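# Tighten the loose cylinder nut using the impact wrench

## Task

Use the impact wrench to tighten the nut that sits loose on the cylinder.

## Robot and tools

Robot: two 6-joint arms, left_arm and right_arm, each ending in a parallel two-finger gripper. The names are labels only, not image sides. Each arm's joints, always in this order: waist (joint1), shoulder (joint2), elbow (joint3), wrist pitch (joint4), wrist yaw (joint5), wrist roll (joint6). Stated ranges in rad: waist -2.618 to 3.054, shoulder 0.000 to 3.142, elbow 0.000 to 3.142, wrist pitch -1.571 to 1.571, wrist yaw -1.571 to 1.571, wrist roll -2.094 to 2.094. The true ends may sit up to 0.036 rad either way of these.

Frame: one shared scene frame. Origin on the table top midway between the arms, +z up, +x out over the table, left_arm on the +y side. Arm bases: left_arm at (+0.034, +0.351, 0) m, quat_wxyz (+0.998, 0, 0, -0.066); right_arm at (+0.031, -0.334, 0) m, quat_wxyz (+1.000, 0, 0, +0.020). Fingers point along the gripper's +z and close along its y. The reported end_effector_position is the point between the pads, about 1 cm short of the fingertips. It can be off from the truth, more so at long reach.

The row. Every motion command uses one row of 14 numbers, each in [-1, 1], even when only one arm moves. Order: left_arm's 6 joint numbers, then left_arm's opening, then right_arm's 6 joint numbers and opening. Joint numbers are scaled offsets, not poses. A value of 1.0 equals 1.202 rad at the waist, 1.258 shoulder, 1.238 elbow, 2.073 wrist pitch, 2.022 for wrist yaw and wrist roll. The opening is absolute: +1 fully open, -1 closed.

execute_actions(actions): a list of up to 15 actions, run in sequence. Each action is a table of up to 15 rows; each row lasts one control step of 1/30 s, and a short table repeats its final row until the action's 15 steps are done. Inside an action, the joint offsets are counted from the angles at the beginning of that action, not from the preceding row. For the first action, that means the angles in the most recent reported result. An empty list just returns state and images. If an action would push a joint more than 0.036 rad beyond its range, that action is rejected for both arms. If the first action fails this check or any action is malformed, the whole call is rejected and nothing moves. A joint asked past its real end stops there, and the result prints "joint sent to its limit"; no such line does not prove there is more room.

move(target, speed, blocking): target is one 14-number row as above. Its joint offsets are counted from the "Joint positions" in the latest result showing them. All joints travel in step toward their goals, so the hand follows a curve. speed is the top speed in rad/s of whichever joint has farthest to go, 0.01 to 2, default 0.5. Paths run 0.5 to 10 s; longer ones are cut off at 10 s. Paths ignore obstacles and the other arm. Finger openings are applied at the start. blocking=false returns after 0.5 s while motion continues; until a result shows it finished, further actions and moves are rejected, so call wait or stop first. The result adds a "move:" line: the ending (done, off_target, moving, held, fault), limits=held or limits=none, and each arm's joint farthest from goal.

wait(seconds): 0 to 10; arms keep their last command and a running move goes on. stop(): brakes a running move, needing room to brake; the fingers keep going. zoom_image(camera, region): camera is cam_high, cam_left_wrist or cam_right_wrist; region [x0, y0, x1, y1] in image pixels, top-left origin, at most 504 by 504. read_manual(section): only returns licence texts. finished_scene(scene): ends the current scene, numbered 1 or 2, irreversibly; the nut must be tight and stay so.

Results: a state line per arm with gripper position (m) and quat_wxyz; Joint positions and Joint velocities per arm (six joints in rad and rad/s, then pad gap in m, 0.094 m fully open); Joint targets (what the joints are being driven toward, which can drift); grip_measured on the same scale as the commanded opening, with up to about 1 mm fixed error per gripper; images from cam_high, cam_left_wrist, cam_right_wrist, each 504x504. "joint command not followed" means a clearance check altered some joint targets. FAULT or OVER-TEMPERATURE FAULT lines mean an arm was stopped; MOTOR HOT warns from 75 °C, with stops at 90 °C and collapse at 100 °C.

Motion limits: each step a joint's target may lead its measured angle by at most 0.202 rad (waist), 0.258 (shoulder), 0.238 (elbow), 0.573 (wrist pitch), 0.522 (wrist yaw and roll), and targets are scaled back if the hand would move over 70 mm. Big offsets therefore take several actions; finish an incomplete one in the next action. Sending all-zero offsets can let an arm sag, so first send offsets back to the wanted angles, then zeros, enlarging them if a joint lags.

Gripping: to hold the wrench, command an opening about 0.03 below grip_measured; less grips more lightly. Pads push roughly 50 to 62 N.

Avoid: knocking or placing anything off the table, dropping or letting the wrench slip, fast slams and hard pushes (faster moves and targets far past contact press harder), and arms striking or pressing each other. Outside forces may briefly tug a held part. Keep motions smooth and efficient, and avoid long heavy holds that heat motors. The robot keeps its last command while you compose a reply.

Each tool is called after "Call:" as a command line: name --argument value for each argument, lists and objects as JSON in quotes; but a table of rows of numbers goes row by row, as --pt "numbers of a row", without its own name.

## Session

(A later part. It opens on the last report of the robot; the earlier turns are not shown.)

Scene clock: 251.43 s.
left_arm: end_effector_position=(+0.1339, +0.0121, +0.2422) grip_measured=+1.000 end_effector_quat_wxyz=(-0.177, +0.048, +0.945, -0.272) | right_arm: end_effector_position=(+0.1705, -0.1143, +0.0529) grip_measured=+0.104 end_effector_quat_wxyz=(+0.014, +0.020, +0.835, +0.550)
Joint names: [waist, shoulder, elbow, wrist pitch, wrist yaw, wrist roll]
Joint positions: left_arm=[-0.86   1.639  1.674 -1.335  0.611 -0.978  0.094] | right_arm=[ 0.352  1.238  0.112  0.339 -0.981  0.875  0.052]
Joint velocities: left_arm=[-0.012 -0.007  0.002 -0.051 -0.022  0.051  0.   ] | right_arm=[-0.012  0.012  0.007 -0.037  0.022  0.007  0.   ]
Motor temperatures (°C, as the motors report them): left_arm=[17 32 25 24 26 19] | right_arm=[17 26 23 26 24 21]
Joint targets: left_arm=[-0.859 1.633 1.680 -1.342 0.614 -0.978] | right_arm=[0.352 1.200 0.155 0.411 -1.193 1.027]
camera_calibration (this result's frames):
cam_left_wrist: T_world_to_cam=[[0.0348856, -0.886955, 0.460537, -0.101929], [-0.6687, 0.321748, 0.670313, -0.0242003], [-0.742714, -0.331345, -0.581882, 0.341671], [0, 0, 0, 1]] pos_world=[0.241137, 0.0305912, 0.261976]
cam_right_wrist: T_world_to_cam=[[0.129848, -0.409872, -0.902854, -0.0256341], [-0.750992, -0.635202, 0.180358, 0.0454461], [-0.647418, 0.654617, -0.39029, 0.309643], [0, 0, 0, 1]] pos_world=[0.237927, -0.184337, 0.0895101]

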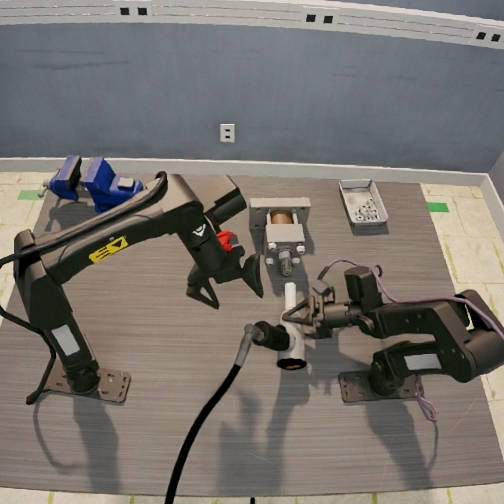

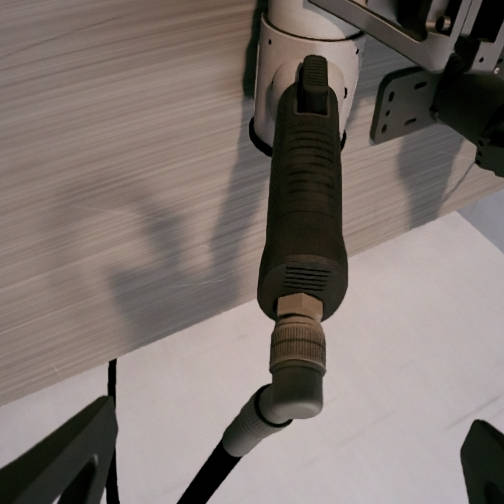

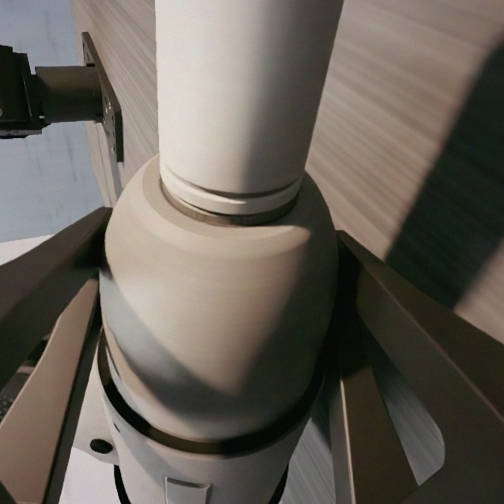

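Call:
execute_actions --actions '[[[0,-0.1,-0.11,0.14,-0.067,-0.03,1, -0.042,-0.01,0.08,-0.02,-0.135,0.035,0.03]],[[0,-0.1,-0.11,0.14,-0.067,-0.03,1, -0.042,-0.01,0.08,-0.02,-0.14,0.035,0.03]],[[0,-0.1,-0.11,0.14,-0.067,-0.03,1, -0.042,-0.01,0.08,-0.025,-0.145,0.035,0.03]]]'

Scene clock: 261.40 s.
left_arm: end_effector_position=(+0.2204, -0.0096, +0.2970) grip_measured=+1.000 end_effector_quat_wxyz=(+0.139, -0.012, +0.872, -0.469) | right_arm: end_effector_position=(+0.1868, -0.1197, +0.0785) grip_measured=+0.104 end_effector_quat_wxyz=(+0.029, -0.027, +0.818, +0.574)
Joint names: [waist, shoulder, elbow, wrist pitch, wrist yaw, wrist roll]
Joint positions: left_arm=[-0.86   1.309  1.285 -0.541  0.235 -1.151  0.094] | right_arm=[ 0.246  1.238  0.229  0.133 -1.115  0.666  0.052]
Joint velocities: left_arm=[-0.007  0.002 -0.012  0.066 -0.037 -0.007  0.   ] | right_arm=[-0.012 -0.017 -0.002 -0.037 -0.022 -0.066  0.   ]
Motor temperatures (°C, as the motors report them): left_arm=[17 30 24 24 25 19] | right_arm=[17 26 24 27 26 22]
Joint targets: left_arm=[-0.860 1.293 1.280 -0.514 0.222 -1.153] | right_arm=[0.232 1.225 0.287 0.135 -1.360 0.809]
camera_calibration (this result's frames):
cam_left_wrist: T_world_to_cam=[[-0.0382364, -0.601618, 0.797868, -0.230811], [-0.978199, 0.185635, 0.0930966, 0.242276], [-0.204121, -0.776914, -0.5956, 0.31173], [0, 0, 0, 1]] pos_world=[0.2918, 0.0583525, 0.347268]
cam_right_wrist: T_world_to_cam=[[0.222994, -0.347413, -0.910812, -0.0162153], [-0.720796, -0.687807, 0.0858792, 0.0451483], [-0.656298, 0.637358, -0.40379, 0.334355], [0, 0, 0, 1]] pos_world=[0.255595, -0.187684, 0.116363]

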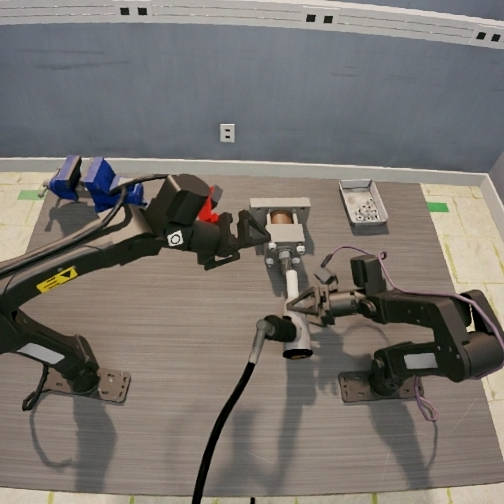

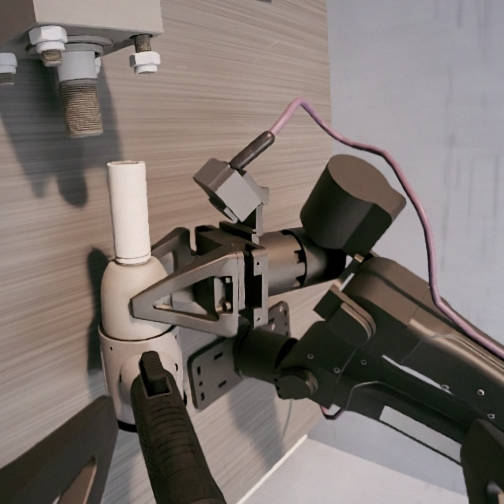

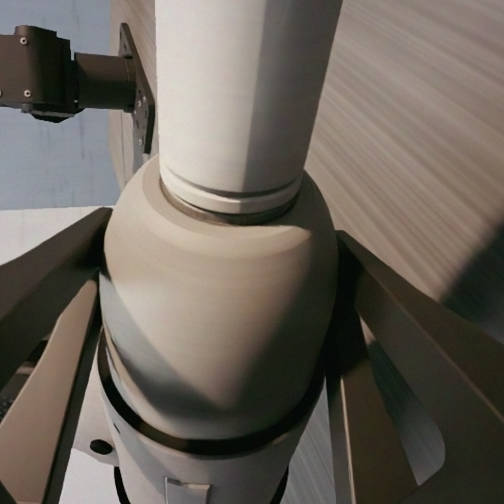

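Call:
execute_actions --actions '[[[0,0,0,0,0,0,1, -0.053,0.015,0.095,-0.075,-0.142,0.03,0.03]],[[0,0,0,0,0,0,1, -0.053,0.015,0.095,-0.08,-0.148,0.03,0.03]]]'

Scene clock: 264.63 s.
left_arm: end_effector_position=(+0.2212, -0.0094, +0.2971) grip_measured=+1.000 end_effector_quat_wxyz=(+0.140, -0.015, +0.872, -0.469) | right_arm: end_effector_position=(+0.2091, -0.1334, +0.0880) grip_measured=+0.104 end_effector_quat_wxyz=(+0.028, -0.015, +0.821, +0.570)
Joint names: [waist, shoulder, elbow, wrist pitch, wrist yaw, wrist roll]
Joint positions: left_arm=[-0.86   1.309  1.285 -0.54   0.231 -1.154  0.094] | right_arm=[ 0.144  1.292  0.357 -0.112 -1.157  0.495  0.052]
Joint velocities: left_arm=[ 0.007 -0.007 -0.012 -0.051 -0.037  0.007  0.   ] | right_arm=[-0.007 -0.012  0.012 -0.022 -0.066 -0.066 -0.001]
Motor temperatures (°C, as the motors report them): left_arm=[17 29 24 25 25 19] | right_arm=[18 26 24 26 28 22]
Joint targets: left_arm=[-0.860 1.309 1.285 -0.540 0.231 -1.154] | right_arm=[0.132 1.284 0.409 -0.162 -1.437 0.642]
camera_calibration (this result's frames):
cam_left_wrist: T_world_to_cam=[[-0.0349995, -0.601653, 0.79799, -0.231471], [-0.979122, 0.180629, 0.093243, 0.243076], [-0.20024, -0.778066, -0.595413, 0.311145], [0, 0, 0, 1]] pos_world=[0.292203, 0.0589195, 0.347306]
cam_right_wrist: T_world_to_cam=[[0.203484, -0.360693, -0.910217, -0.014958], [-0.732834, -0.672611, 0.102707, 0.054075], [-0.649268, 0.646139, -0.401193, 0.361009], [0, 0, 0, 1]] pos_world=[0.277063, -0.202286, 0.125665]

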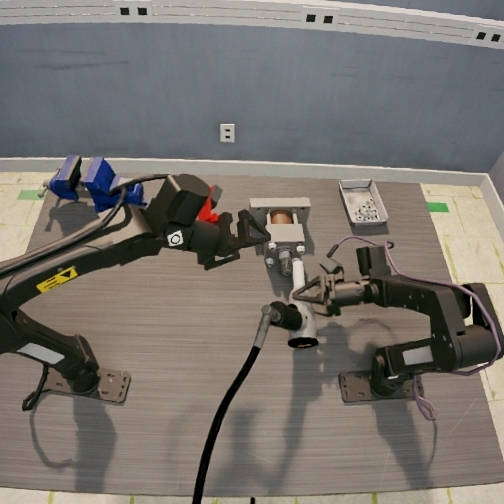

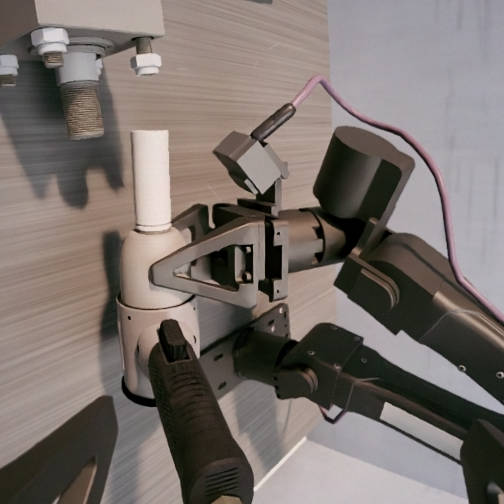

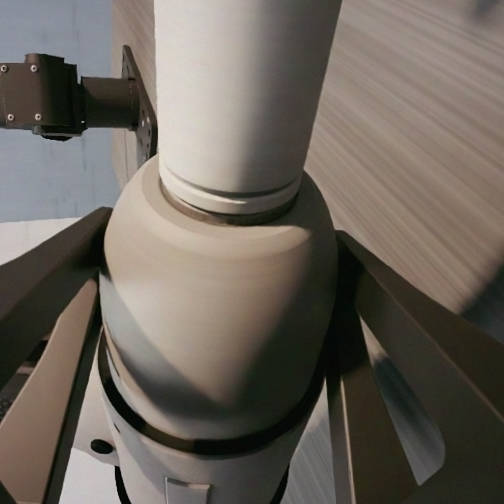

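Call:
execute_actions --actions '[[[0.04,0,-0.115,0.15,-0.06,-0.03,1, 0,-0.02,0.03,-0.015,-0.132,0.116,0.03]],[[0,0,-0.115,0.15,-0.06,-0.03,1, 0,-0.02,0.03,-0.015,-0.132,0.077,0.03]],[[0,0.05,-0.115,0.15,0,-0.03,1, 0,-0.02,0.03,-0.015,-0.132,0.077,0.03]],[[0,0.1,-0.115,0.15,0,-0.03,1, 0,-0.02,0.03,-0.015,-0.132,0.077,0.03]],[[0,0.1,-0.115,0.15,0,-0.03,1, 0,-0.02,0.03,-0.015,-0.132,0.077,0.03]],[[0,0.1,-0.115,0.15,0,-0.03,1, 0,-0.02,0.03,-0.015,-0.132,0.077,0.03]],[[0,0.1,-0.115,0.15,0,-0.03,1, 0,-0.02,0.03,-0.015,-0.132,0.077,0.03]]]'

Scene clock: 273.53 s.
left_arm: end_effector_position=(+0.2629, +0.0297, +0.0633) grip_measured=+1.000 end_effector_quat_wxyz=(+0.187, -0.237, +0.739, -0.602) | right_arm: end_effector_position=(+0.2123, -0.1356, +0.0826) grip_measured=+0.104 end_effector_quat_wxyz=(+0.016, +0.019, +0.830, +0.557)
Joint names: [waist, shoulder, elbow, wrist pitch, wrist yaw, wrist roll]
Joint positions: left_arm=[-0.816  1.944  0.272  1.464  0.01  -1.578  0.094] | right_arm=[ 0.144  1.292  0.357 -0.114 -1.12   0.563  0.052]
Joint velocities: left_arm=[-0.007 -0.017 -0.017  0.022 -0.007 -0.007  0.   ] | right_arm=[ 0.002 -0.012 -0.002  0.022  0.037 -0.022  0.   ]
Motor temperatures (°C, as the motors report them): left_arm=[17 28 24 27 24 19] | right_arm=[18 26 24 25 31 23]
Joint targets: left_arm=[-0.817 1.957 0.249 1.453 0.012 -1.574] | right_arm=[0.144 1.267 0.394 -0.145 -1.390 0.718]
camera_calibration (this result's frames):
cam_left_wrist: T_world_to_cam=[[0.207305, -0.182803, 0.961045, -0.106376], [-0.969866, -0.166948, 0.177452, 0.301213], [0.128006, -0.968871, -0.211904, 0.105796], [0, 0, 0, 1]] pos_world=[0.300646, 0.133344, 0.0711994]
cam_right_wrist: T_world_to_cam=[[0.132974, -0.394981, -0.909015, -0.0111415], [-0.753096, -0.636517, 0.16641, 0.0593636], [-0.644333, 0.662447, -0.382099, 0.361917], [0, 0, 0, 1]] pos_world=[0.279383, -0.206366, 0.118282]

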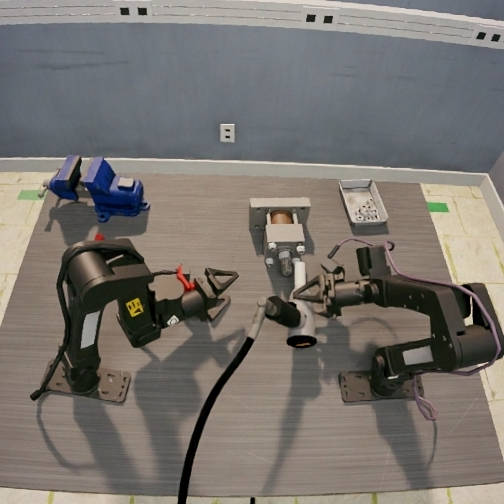

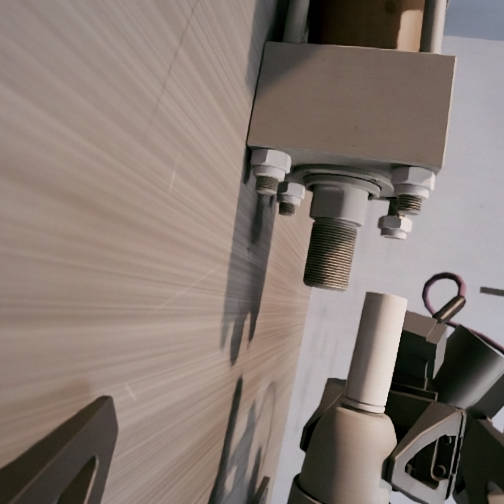

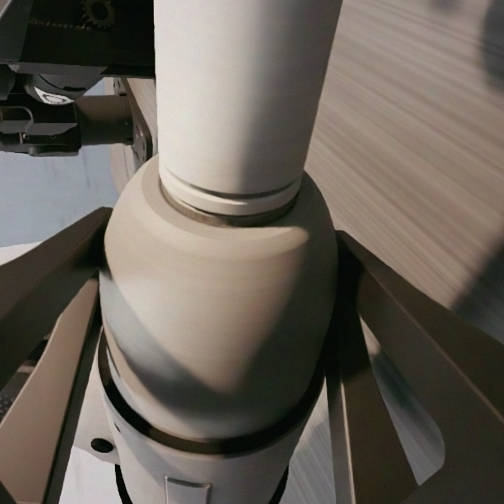

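Call:
execute_actions --actions '[[[0,-0.04,0.06,0.0,0,0,1, 0,-0.02,0.03,-0.015,-0.137,0.104,0.03]],[[0,0,0,0,0,0,1, 0,-0.02,0.03,-0.015,-0.137,0.077,0.03]]]'

Scene clock: 279.10 s.
left_arm: end_effector_position=(+0.2728, +0.0159, +0.0912) grip_measured=+1.000 end_effector_quat_wxyz=(+0.195, -0.230, +0.713, -0.633) | right_arm: end_effector_position=(+0.2123, -0.1356, +0.0826) grip_measured=+0.104 end_effector_quat_wxyz=(+0.004, +0.037, +0.829, +0.558)
Joint names: [waist, shoulder, elbow, wrist pitch, wrist yaw, wrist roll]
Joint positions: left_arm=[-0.816  1.909  0.326  1.459  0.01  -1.582  0.094] | right_arm=[ 0.144  1.292  0.357 -0.114 -1.12   0.607  0.052]
Joint velocities: left_arm=[-0.002 -0.002 -0.002 -0.037 -0.022 -0.007  0.   ] | right_arm=[-0.017  0.007  0.002 -0.007  0.037 -0.037  0.001]
Motor temperatures (°C, as the motors report them): left_arm=[17 28 24 28 24 19] | right_arm=[18 26 24 25 33 23]
Joint targets: left_arm=[-0.816 1.909 0.326 1.459 0.010 -1.580] | right_arm=[0.144 1.267 0.394 -0.145 -1.397 0.762]
camera_calibration (this result's frames):
cam_left_wrist: T_world_to_cam=[[0.163246, -0.114109, 0.979964, -0.128551], [-0.97708, -0.156247, 0.144572, 0.30831], [0.13662, -0.981104, -0.137, 0.0881453], [0, 0, 0, 1]] pos_world=[0.310187, 0.119984, 0.0934782]
cam_right_wrist: T_world_to_cam=[[0.0894404, -0.394898, -0.914361, -0.00144856], [-0.756206, -0.624385, 0.195692, 0.0592506], [-0.648192, 0.673942, -0.35447, 0.362013], [0, 0, 0, 1]] pos_world=[0.279589, -0.207553, 0.115403]

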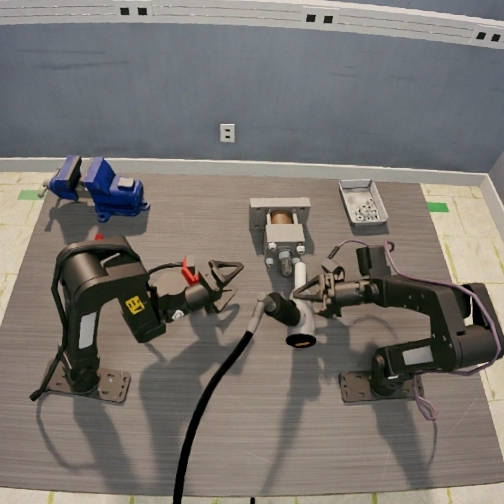

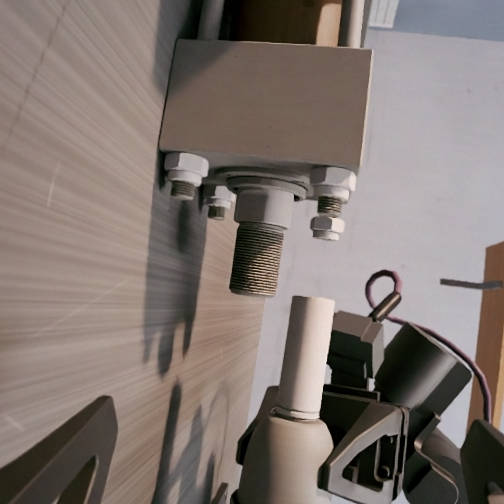

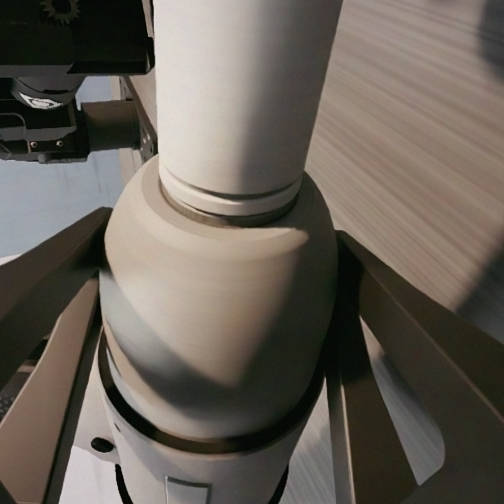

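Call:
execute_actions --actions '[[[0,0,0,0,0,0,1, -0.021,0.044,0.085,-0.028,-0.148,0.06,0.03]],[[0,0,0,0,0,0,1, -0.021,0.044,0.085,-0.028,-0.148,0.06,0.03]],[[0,0,0,0,0,0,1, 0,-0.022,0.035,-0.015,-0.139,0.077,0.03]]]'

Scene clock: 287.00 s.
left_arm: end_effector_position=(+0.2728, +0.0159, +0.0912) grip_measured=+1.000 end_effector_quat_wxyz=(+0.194, -0.232, +0.713, -0.633) | right_arm: end_effector_position=(+0.2353, -0.1357, +0.0785) grip_measured=+0.104 end_effector_quat_wxyz=(-0.003, +0.038, +0.832, +0.553)
Joint names: [waist, shoulder, elbow, wrist pitch, wrist yaw, wrist roll]
Joint positions: left_arm=[-0.816  1.909  0.326  1.459  0.01  -1.588  0.094] | right_arm=[ 0.124  1.43   0.455 -0.145 -1.125  0.543  0.052]
Joint velocities: left_arm=[-0.022 -0.002 -0.002 -0.007 -0.066 -0.007  0.   ] | right_arm=[-0.012 -0.012 -0.002 -0.037 -0.007 -0.081  0.   ]
Motor temperatures (°C, as the motors report them): left_arm=[17 28 23 29 24 19] | right_arm=[17 26 24 24 35 23]
Joint targets: left_arm=[-0.816 1.909 0.326 1.459 0.010 -1.586] | right_arm=[0.124 1.402 0.498 -0.176 -1.411 0.699]
camera_calibration (this result's frames):
cam_left_wrist: T_world_to_cam=[[0.167879, -0.110797, 0.979561, -0.129831], [-0.976286, -0.156458, 0.149621, 0.307636], [0.136682, -0.98145, -0.134435, 0.0878997], [0, 0, 0, 1]] pos_world=[0.310123, 0.120016, 0.0929649]
cam_right_wrist: T_world_to_cam=[[0.0812018, -0.403772, -0.911249, -0.00678124], [-0.749693, -0.627211, 0.21111, 0.0743078], [-0.656785, 0.666014, -0.353636, 0.376497], [0, 0, 0, 1]] pos_world=[0.303536, -0.206884, 0.111276]

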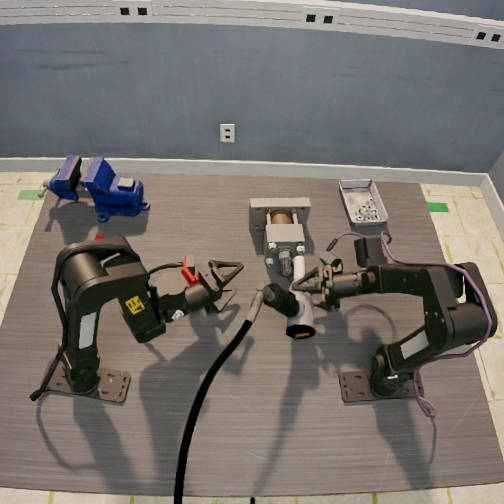

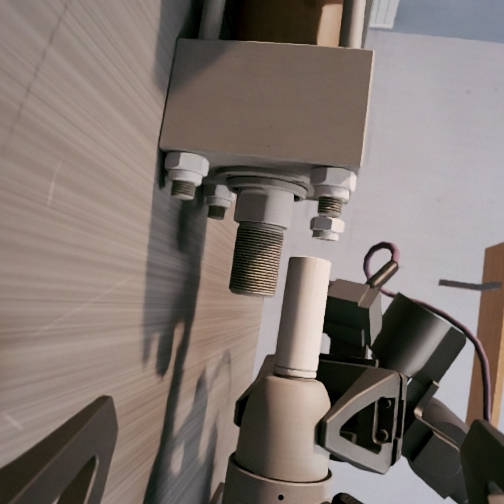

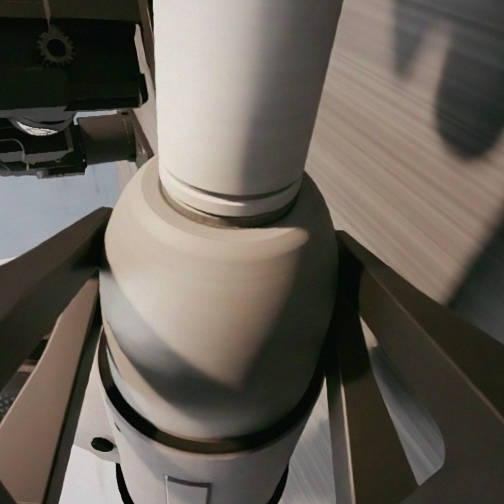

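Call:
execute_actions --actions '[[[0,0,0,0,0,0,1, 0,-0.02,0.03,-0.015,-0.17,0.077,0.03]],[[0,0,0,0,0,0,1, 0,-0.045,0.03,-0.015,-0.145,0.077,0.03]]]'

Scene clock: 291.13 s.
left_arm: end_effector_position=(+0.2728, +0.0159, +0.0912) grip_measured=+1.000 end_effector_quat_wxyz=(+0.192, -0.234, +0.712, -0.633) | right_arm: end_effector_position=(+0.2320, -0.1332, +0.0845) grip_measured=+0.104 end_effector_quat_wxyz=(-0.010, +0.031, +0.822, +0.568)
Joint names: [waist, shoulder, elbow, wrist pitch, wrist yaw, wrist roll]
Joint positions: left_arm=[-0.816  1.909  0.326  1.459  0.01  -1.592  0.094] | right_arm=[ 0.124  1.43   0.455 -0.145 -1.166  0.539  0.052]
Joint velocities: left_arm=[-0.002 -0.002 -0.017 -0.022 -0.051 -0.051  0.   ] | right_arm=[ 0.002  0.012  0.012 -0.007  0.066  0.007 -0.001]
Motor temperatures (°C, as the motors report them): left_arm=[17 27 23 29 23 19] | right_arm=[17 26 24 24 36 23]
Joint targets: left_arm=[-0.816 1.909 0.326 1.459 0.010 -1.590] | right_arm=[0.124 1.373 0.492 -0.176 -1.459 0.697]
camera_calibration (this result's frames):
cam_left_wrist: T_world_to_cam=[[0.170966, -0.108587, 0.979275, -0.130682], [-0.975743, -0.156589, 0.152986, 0.307184], [0.136731, -0.981677, -0.132725, 0.087734], [0, 0, 0, 1]] pos_world=[0.310079, 0.120037, 0.0926228]
cam_right_wrist: T_world_to_cam=[[0.0863492, -0.368977, -0.925419, 0.00456865], [-0.736939, -0.648737, 0.189898, 0.0680697], [-0.670421, 0.66558, -0.327931, 0.375688], [0, 0, 0, 1]] pos_world=[0.301638, -0.204205, 0.114502]

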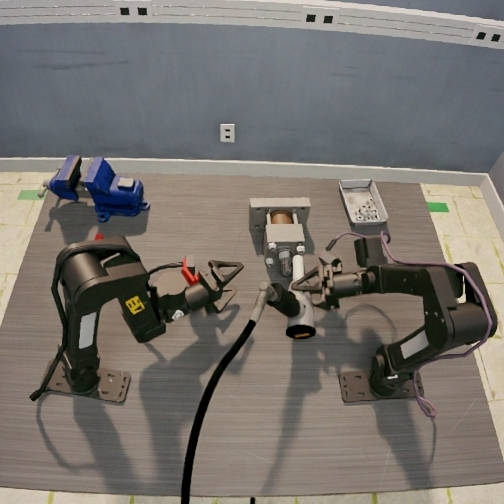

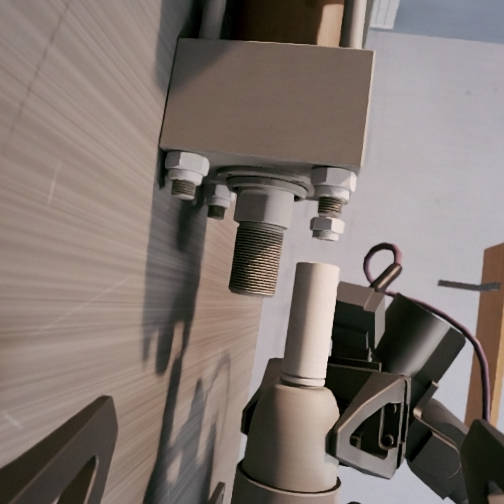

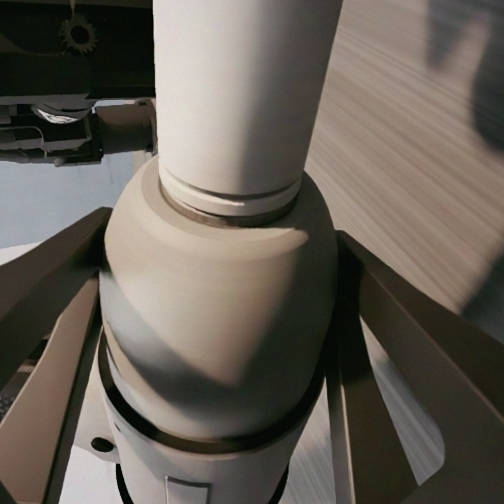

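Call:
execute_actions --actions '[[[0,-0.09,0.17,-0.1,0,0.13,1, 0,-0.03,0.056,-0.015,-0.145,0.079,0.03]],[[0,-0.09,0.17,-0.17,0,0.13,1, 0,-0.03,0.035,-0.015,-0.145,0.079,0.03]],[[-0.035,0,0.17,-0.17,0,0.13,1, 0,-0.03,0.035,-0.015,-0.145,0.079,0.03]],[[-0.035,0,0.17,-0.17,0,0.13,1, 0,-0.03,0.035,-0.015,-0.145,0.079,0.03]],[[0,0,0.17,-0.17,0,0.13,1, 0,-0.03,0.035,-0.015,-0.145,0.079,0.03]],[[0,0,0.17,-0.17,0,0.13,1, 0,-0.03,0.035,-0.015,-0.145,0.079,0.03]],[[0,0,0,0,0,0,1, 0,-0.03,0.035,-0.015,-0.145,0.079,0.03]]]'

Scene clock: 299.20 s.
left_arm: end_effector_position=(+0.2962, -0.0834, +0.2287) grip_measured=+1.000 end_effector_quat_wxyz=(+0.361, +0.383, +0.814, -0.246) | right_arm: end_effector_position=(+0.2359, -0.1326, +0.0878) grip_measured=+0.104 end_effector_quat_wxyz=(-0.004, +0.027, +0.822, +0.569)
Joint names: [waist, shoulder, elbow, wrist pitch, wrist yaw, wrist roll]
Joint positions: left_arm=[-0.893  1.722  1.493 -0.438  0.009 -0.15   0.094] | right_arm=[ 0.124  1.43   0.468 -0.144 -1.166  0.539  0.052]
Joint velocities: left_arm=[ 0.007 -0.002  0.012 -0.051 -0.022 -0.007  0.   ] | right_arm=[-0.022 -0.002  0.002 -0.051  0.022  0.051 -0.001]
Motor temperatures (°C, as the motors report them): left_arm=[17 28 23 29 23 19] | right_arm=[17 27 24 23 39 24]
Joint targets: left_arm=[-0.893 1.722 1.493 -0.435 0.009 -0.150] | right_arm=[0.124 1.392 0.511 -0.175 -1.459 0.699]
camera_calibration (this result's frames):
cam_left_wrist: T_world_to_cam=[[-0.747857, -0.651817, 0.125876, 0.141901], [-0.638597, 0.654537, -0.404691, 0.38879], [0.181394, -0.383035, -0.905749, 0.21879], [0, 0, 0, 1]] pos_world=[0.314714, -0.0781803, 0.337647]
cam_right_wrist: T_world_to_cam=[[0.0992318, -0.366838, -0.924977, 0.00474647], [-0.739501, -0.649162, 0.178118, 0.0723202], [-0.665801, 0.666347, -0.335694, 0.378656], [0, 0, 0, 1]] pos_world=[0.305119, -0.203627, 0.118621]

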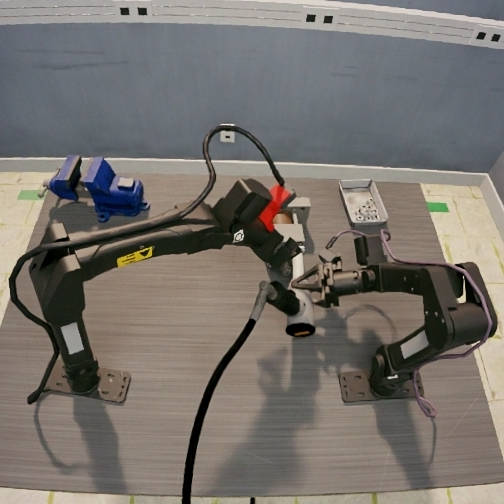

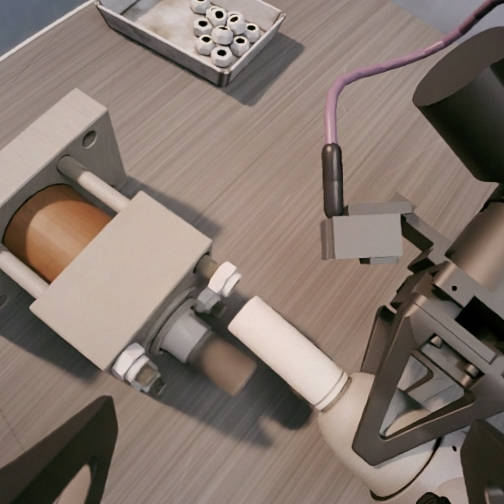

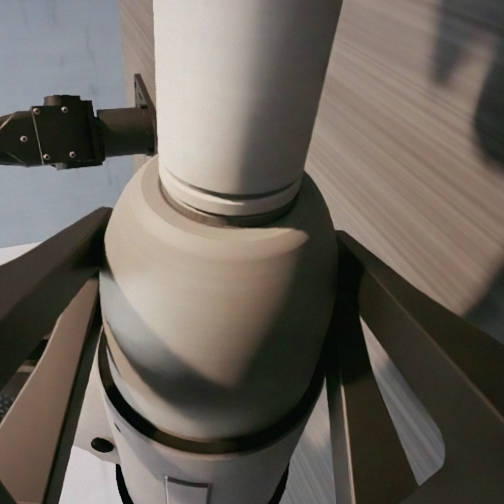

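Call:
zoom_image --camera "cam_left_wrist" --region '[120,200,370,450]'

Region (120, 200, 370, 450) of cam_left_wrist's 504x504 image, scaled by 2.016, with more detail than that image has.

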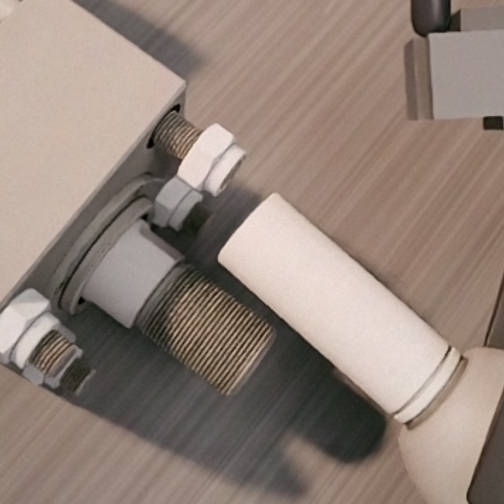

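Call:
execute_actions --actions '[[[0,0,0,0,0,0,1, -0.029,0.0,0.06,-0.087,-0.15,0.013,0.03]],[[0,0,0,0,0,0,1, -0.029,0.015,0.083,-0.09,-0.155,0.013,0.03]],[[0,0,0,0,0,0,1, -0.029,0.015,0.083,-0.095,-0.16,0.013,0.03]],[[0,0,0,0,0,0,1, 0,-0.025,0.03,-0.03,-0.16,0.079,0.03]]]'

Scene clock: 314.40 s.
left_arm: end_effector_position=(+0.2958, -0.0828, +0.2279) grip_measured=+1.000 end_effector_quat_wxyz=(+0.360, +0.384, +0.815, -0.245) | right_arm: end_effector_position=(+0.2481, -0.1438, +0.0944) grip_measured=+0.104 end_effector_quat_wxyz=(+0.034, -0.046, +0.823, +0.565)
Joint names: [waist, shoulder, elbow, wrist pitch, wrist yaw, wrist roll]
Joint positions: left_arm=[-0.893  1.722  1.493 -0.442  0.009 -0.15   0.094] | right_arm=[ 0.063  1.498  0.592 -0.393 -1.189  0.176  0.052]
Joint velocities: left_arm=[-0.002  0.002 -0.012 -0.007  0.022 -0.007  0.   ] | right_arm=[-0.002 -0.027 -0.012  0.007 -0.095  0.022  0.001]
Motor temperatures (°C, as the motors report them): left_arm=[17 29 24 29 23 19] | right_arm=[17 27 24 23 42 24]
Joint targets: left_arm=[-0.893 1.722 1.493 -0.441 0.009 -0.150] | right_arm=[0.063 1.467 0.629 -0.470 -1.503 0.335]
camera_calibration (this result's frames):
cam_left_wrist: T_world_to_cam=[[-0.747584, -0.652267, 0.125162, 0.142158], [-0.639473, 0.655983, -0.40095, 0.387409], [0.179422, -0.379782, -0.90751, 0.219576], [0, 0, 0, 1]] pos_world=[0.314616, -0.0780173, 0.336806]
cam_right_wrist: T_world_to_cam=[[0.260206, -0.361696, -0.895248, -0.0364585], [-0.705901, -0.703868, 0.0792031, 0.0660419], [-0.658784, 0.611348, -0.438472, 0.396503], [0, 0, 0, 1]] pos_world=[0.317316, -0.209104, 0.135986]

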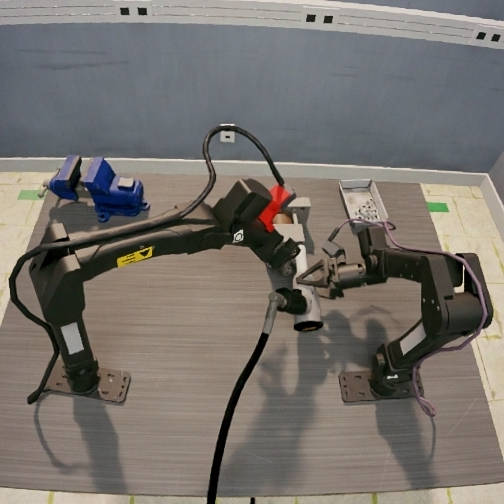

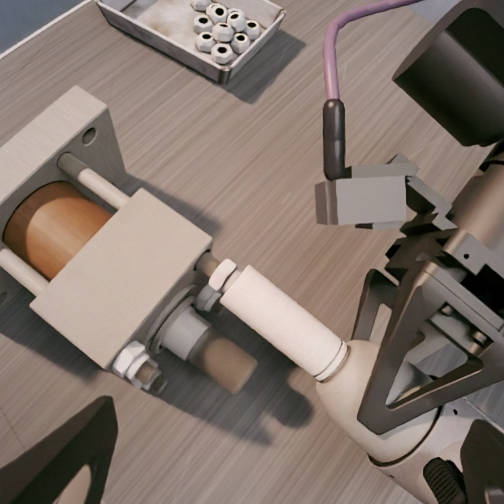

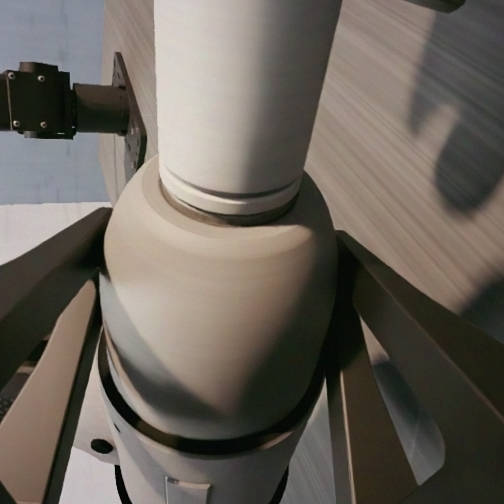

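Call:
execute_actions --actions '[[[0,0,0,0,0,0,1, -0.033,-0.025,0.03,-0.115,-0.155,0.017,0.03]],[[0,0,0,0,0,0,1, 0,-0.025,0.03,-0.11,-0.157,0.079,0.03]],[[0,0,0,0,0,0,1, 0,-0.025,0.03,-0.11,-0.157,0.079,0.03]]]'

Scene clock: 318.43 s.
left_arm: end_effector_position=(+0.2956, -0.0824, +0.2272) grip_measured=+1.000 end_effector_quat_wxyz=(+0.358, +0.384, +0.815, -0.244) | right_arm: end_effector_position=(+0.2209, -0.1528, +0.0873) grip_measured=+0.104 end_effector_quat_wxyz=(-0.028, -0.013, +0.832, +0.554)
Joint names: [waist, shoulder, elbow, wrist pitch, wrist yaw, wrist roll]
Joint positions: left_arm=[-0.893  1.722  1.493 -0.445  0.009 -0.15   0.094] | right_arm=[ 0.038  1.498  0.593 -0.633 -1.175  0.07   0.052]
Joint velocities: left_arm=[-0.002 -0.017  0.007 -0.095  0.007  0.007  0.   ] | right_arm=[-0.007 -0.002  0.017  0.022 -0.022 -0.022 -0.   ]
Motor temperatures (°C, as the motors report them): left_arm=[17 29 24 29 23 19] | right_arm=[17 27 24 23 44 24]
Joint targets: left_arm=[-0.893 1.722 1.493 -0.444 0.009 -0.150] | right_arm=[0.038 1.467 0.630 -0.798 -1.504 0.228]
camera_calibration (this result's frames):
cam_left_wrist: T_world_to_cam=[[-0.747362, -0.652634, 0.124577, 0.14237], [-0.640184, 0.657156, -0.397883, 0.386276], [0.177806, -0.377115, -0.908939, 0.220215], [0, 0, 0, 1]] pos_world=[0.314534, -0.0778818, 0.336119]
cam_right_wrist: T_world_to_cam=[[0.13879, -0.388959, -0.91074, -0.0149637], [-0.67785, -0.707764, 0.198973, 0.0238131], [-0.721981, 0.58973, -0.361886, 0.384955], [0, 0, 0, 1]] pos_world=[0.296149, -0.215986, 0.120944]

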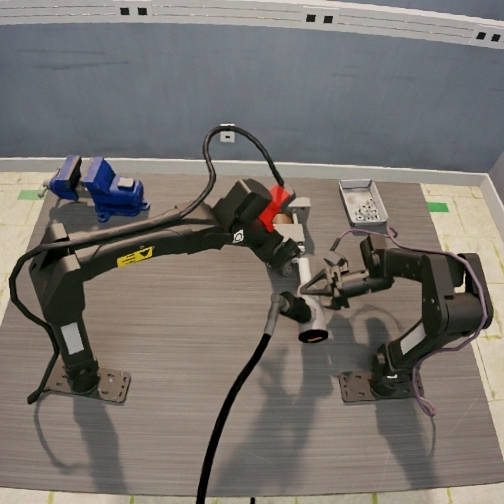

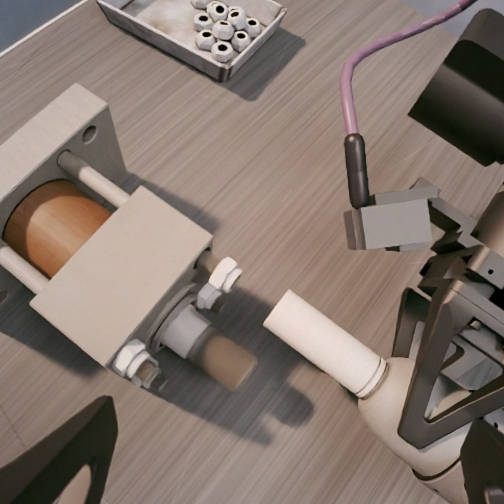

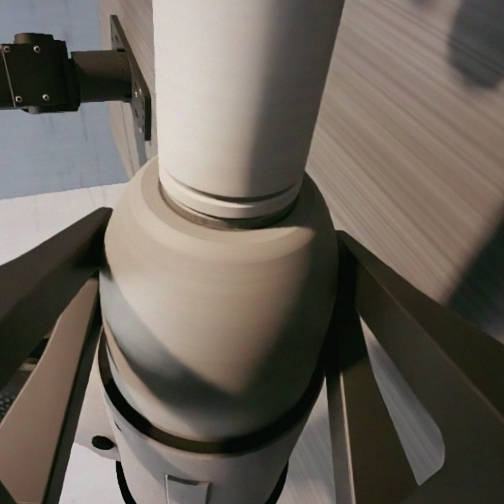

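Call:
execute_actions --actions '[[[0,0,0,0,0,0,1, 0,0.024,0.08,-0.073,-0.164,0.079,0.03]],[[0,0,0,0,0,0,1, 0,0.024,0.08,-0.073,-0.164,0.079,0.03]],[[0,0,0,0,0,0,1, 0,-0.025,0.03,-0.073,-0.164,0.079,0.03]]]'

Call:
zoom_image --camera "cam_left_wrist" --region '[150,200,350,400]'

Scene clock: 323.40 s.
left_arm: end_effector_position=(+0.2953, -0.0820, +0.2266) grip_measured=+1.000 end_effector_quat_wxyz=(+0.357, +0.384, +0.816, -0.243) | right_arm: end_effector_position=(+0.2490, -0.1503, +0.0943) grip_measured=+0.104 end_effector_quat_wxyz=(-0.022, -0.016, +0.834, +0.552)
Joint names: [waist, shoulder, elbow, wrist pitch, wrist yaw, wrist roll]
Joint positions: left_arm=[-0.893  1.722  1.493 -0.448  0.009 -0.15   0.094] | right_arm=[ 0.04   1.576  0.706 -0.649 -1.169  0.076  0.052]
Joint velocities: left_arm=[-0.007 -0.022 -0.002  0.007  0.051 -0.007  0.   ] | right_arm=[-0.022 -0.002 -0.002 -0.037 -0.051  0.007 -0.   ]
Motor temperatures (°C, as the motors report them): left_arm=[17 29 24 29 23 19] | right_arm=[17 27 24 23 46 24]
Joint targets: left_arm=[-0.893 1.722 1.493 -0.447 0.009 -0.150] | right_arm=[0.040 1.544 0.743 -0.800 -1.501 0.236]
camera_calibration (this result's frames):
cam_left_wrist: T_world_to_cam=[[-0.747165, -0.652958, 0.124055, 0.142558], [-0.640811, 0.658191, -0.395154, 0.385267], [0.176367, -0.374741, -0.9102, 0.22078], [0, 0, 0, 1]] pos_world=[0.31446, -0.0777596, 0.335509]
cam_right_wrist: T_world_to_cam=[[0.151731, -0.392687, -0.907069, -0.0156636], [-0.680574, -0.707011, 0.192234, 0.0446215], [-0.716796, 0.58816, -0.374528, 0.405962], [0, 0, 0, 1]] pos_world=[0.323737, -0.213374, 0.129258]

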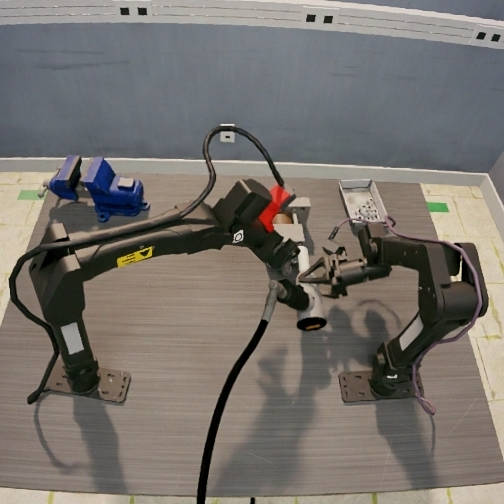

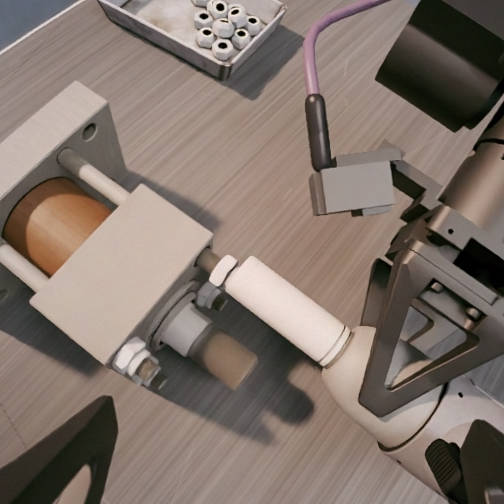

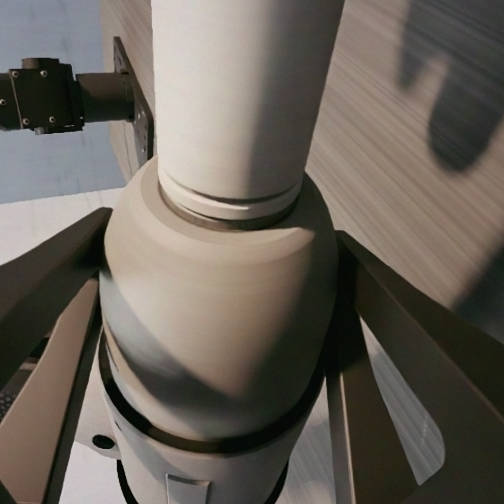

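Region (150, 200, 350, 400) of cam_left_wrist's 504x504 image, scaled by 2.520, with more detail than that image has.

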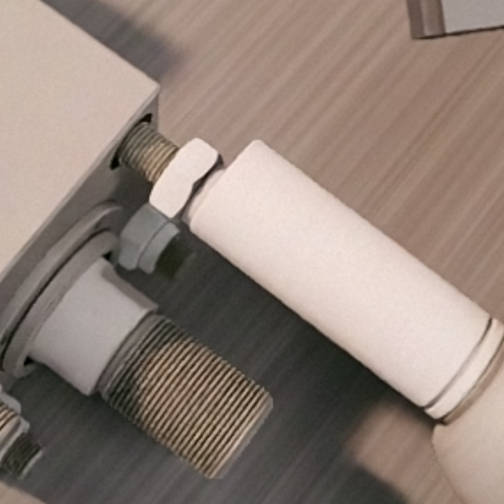

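Call:
execute_actions --actions '[[[0,0,0,0.002,0,0,1, 0.014,-0.028,-0.012,-0.073,-0.165,0.079,0.03]],[[0,0,0,0.002,0,0,1, 0,-0.028,0.022,-0.073,-0.165,0.079,0.03]]]'

Call:
zoom_image --camera "cam_left_wrist" --region '[150,200,350,400]'

Scene clock: 327.47 s.
left_arm: end_effector_position=(+0.2953, -0.0820, +0.2266) grip_measured=+1.000 end_effector_quat_wxyz=(+0.357, +0.384, +0.816, -0.243) | right_arm: end_effector_position=(+0.2377, -0.1480, +0.0878) grip_measured=+0.104 end_effector_quat_wxyz=(-0.039, -0.013, +0.835, +0.549)
Joint names: [waist, shoulder, elbow, wrist pitch, wrist yaw, wrist roll]
Joint positions: left_arm=[-0.893  1.722  1.493 -0.448  0.009 -0.15   0.094] | right_arm=[ 0.056  1.576  0.676 -0.648 -1.166  0.08   0.052]
Joint velocities: left_arm=[-0.002  0.007 -0.002  0.007  0.022 -0.007  0.   ] | right_arm=[ 0.002 -0.002 -0.002  0.051 -0.081  0.007 -0.001]
Motor temperatures (°C, as the motors report them): left_arm=[17 29 24 29 22 19] | right_arm=[17 27 24 23 47 25]
Joint targets: left_arm=[-0.893 1.722 1.493 -0.444 0.009 -0.150] | right_arm=[0.056 1.541 0.704 -0.800 -1.500 0.238]
camera_calibration (this result's frames):
cam_left_wrist: T_world_to_cam=[[-0.747165, -0.652958, 0.124055, 0.142558], [-0.640811, 0.658191, -0.395154, 0.385267], [0.176367, -0.374741, -0.9102, 0.22078], [0, 0, 0, 1]] pos_world=[0.31446, -0.0777596, 0.335509]
cam_right_wrist: T_world_to_cam=[[0.127953, -0.396111, -0.909244, -0.0136843], [-0.664283, -0.714985, 0.218001, 0.0325125], [-0.736448, 0.576101, -0.354614, 0.395231], [0, 0, 0, 1]] pos_world=[0.314415, -0.209868, 0.120624]

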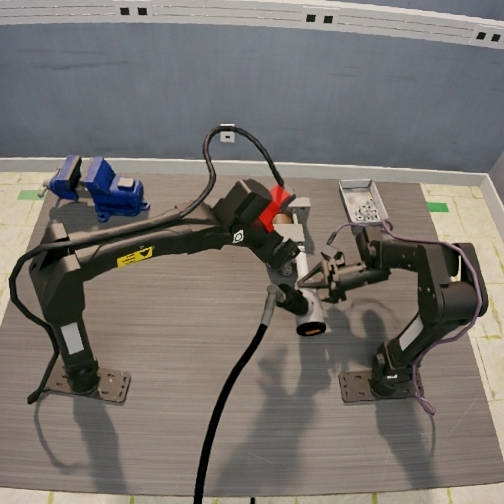

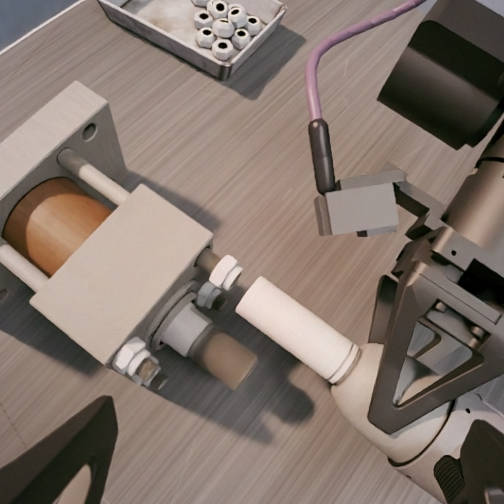

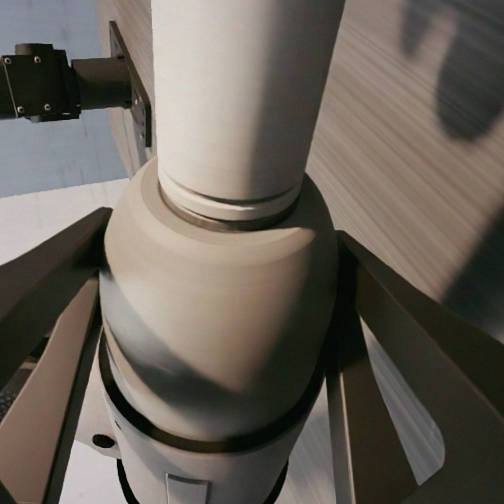

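Region (150, 200, 350, 400) of cam_left_wrist's 504x504 image, scaled by 2.520, with more detail than that image has.

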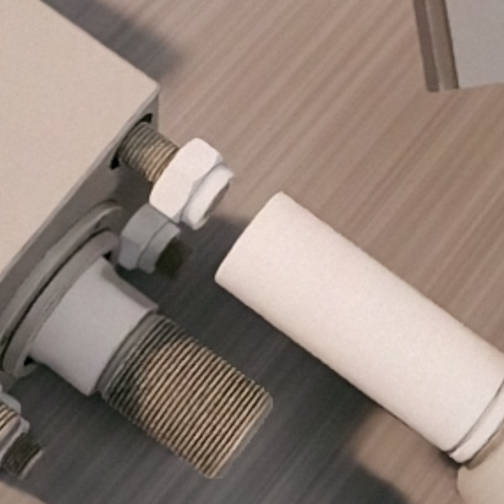

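Call:
execute_actions --actions '[[[0,0,0,0,0,0,1, -0.018,-0.028,0.022,-0.073,-0.166,0.066,0.03]],[[0,0,0,0,0,0,1, -0.005,0.024,0.067,-0.071,-0.166,0.076,0.03]],[[0,0,0,0,0,0,1, -0.005,-0.028,0.025,-0.071,-0.166,0.076,0.03]]]'

Call:
zoom_image --camera "cam_left_wrist" --region '[150,200,350,400]'

Scene clock: 334.37 s.
left_arm: end_effector_position=(+0.2950, -0.0815, +0.2260) grip_measured=+1.000 end_effector_quat_wxyz=(+0.356, +0.385, +0.817, -0.242) | right_arm: end_effector_position=(+0.2489, -0.1483, +0.0869) grip_measured=+0.104 end_effector_quat_wxyz=(-0.035, -0.015, +0.835, +0.549)
Joint names: [waist, shoulder, elbow, wrist pitch, wrist yaw, wrist roll]
Joint positions: left_arm=[-0.893  1.722  1.493 -0.452  0.009 -0.15   0.094] | right_arm=[ 0.05   1.617  0.716 -0.649 -1.165  0.068  0.052]
Joint velocities: left_arm=[ 0.007  0.007 -0.012  0.007 -0.051 -0.081  0.   ] | right_arm=[ 0.002 -0.002  0.017  0.037 -0.022  0.022 -0.   ]
Motor temperatures (°C, as the motors report them): left_arm=[17 29 24 30 22 19] | right_arm=[17 27 24 23 50 25]
Joint targets: left_arm=[-0.893 1.722 1.493 -0.451 0.009 -0.150] | right_arm=[0.044 1.582 0.747 -0.797 -1.501 0.221]
camera_calibration (this result's frames):
cam_left_wrist: T_world_to_cam=[[-0.746945, -0.653322, 0.123466, 0.142771], [-0.641511, 0.659346, -0.392079, 0.384131], [0.174746, -0.372066, -0.911609, 0.221412], [0, 0, 0, 1]] pos_world=[0.314375, -0.0776203, 0.334823]
cam_right_wrist: T_world_to_cam=[[0.135605, -0.396569, -0.907934, -0.0180864], [-0.666424, -0.714619, 0.212599, 0.0410203], [-0.733137, 0.57624, -0.361189, 0.403092], [0, 0, 0, 1]] pos_world=[0.325311, -0.210136, 0.12045]

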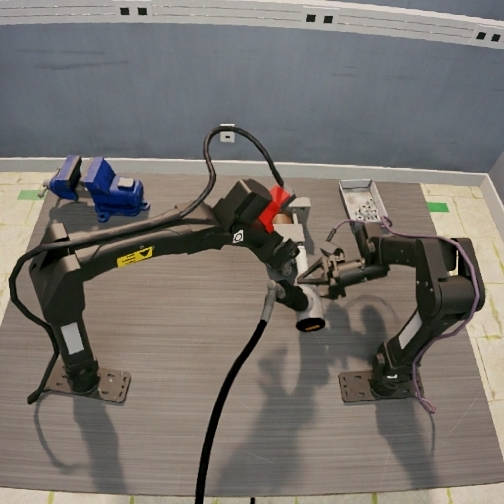

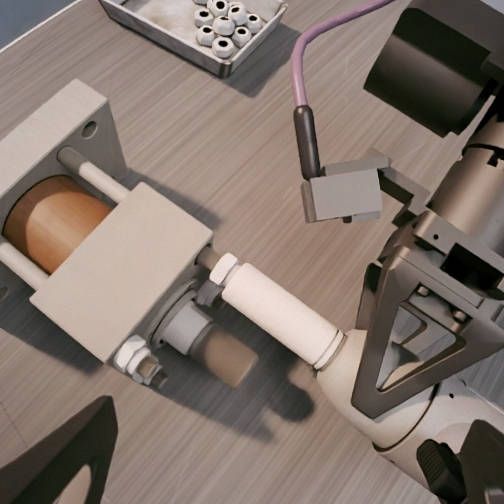

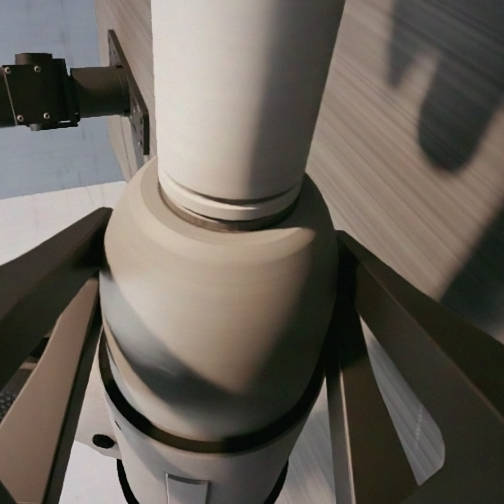

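Region (150, 200, 350, 400) of cam_left_wrist's 504x504 image, scaled by 2.520, with more detail than that image has.

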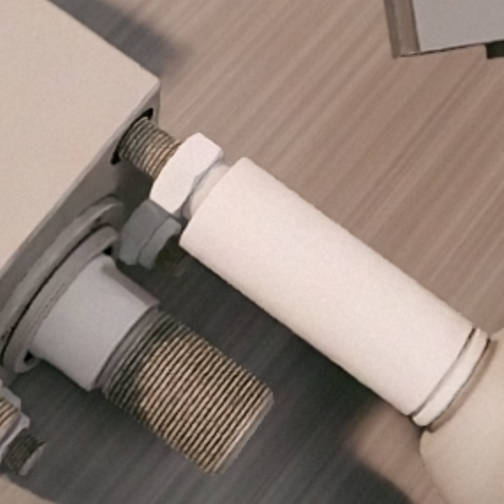

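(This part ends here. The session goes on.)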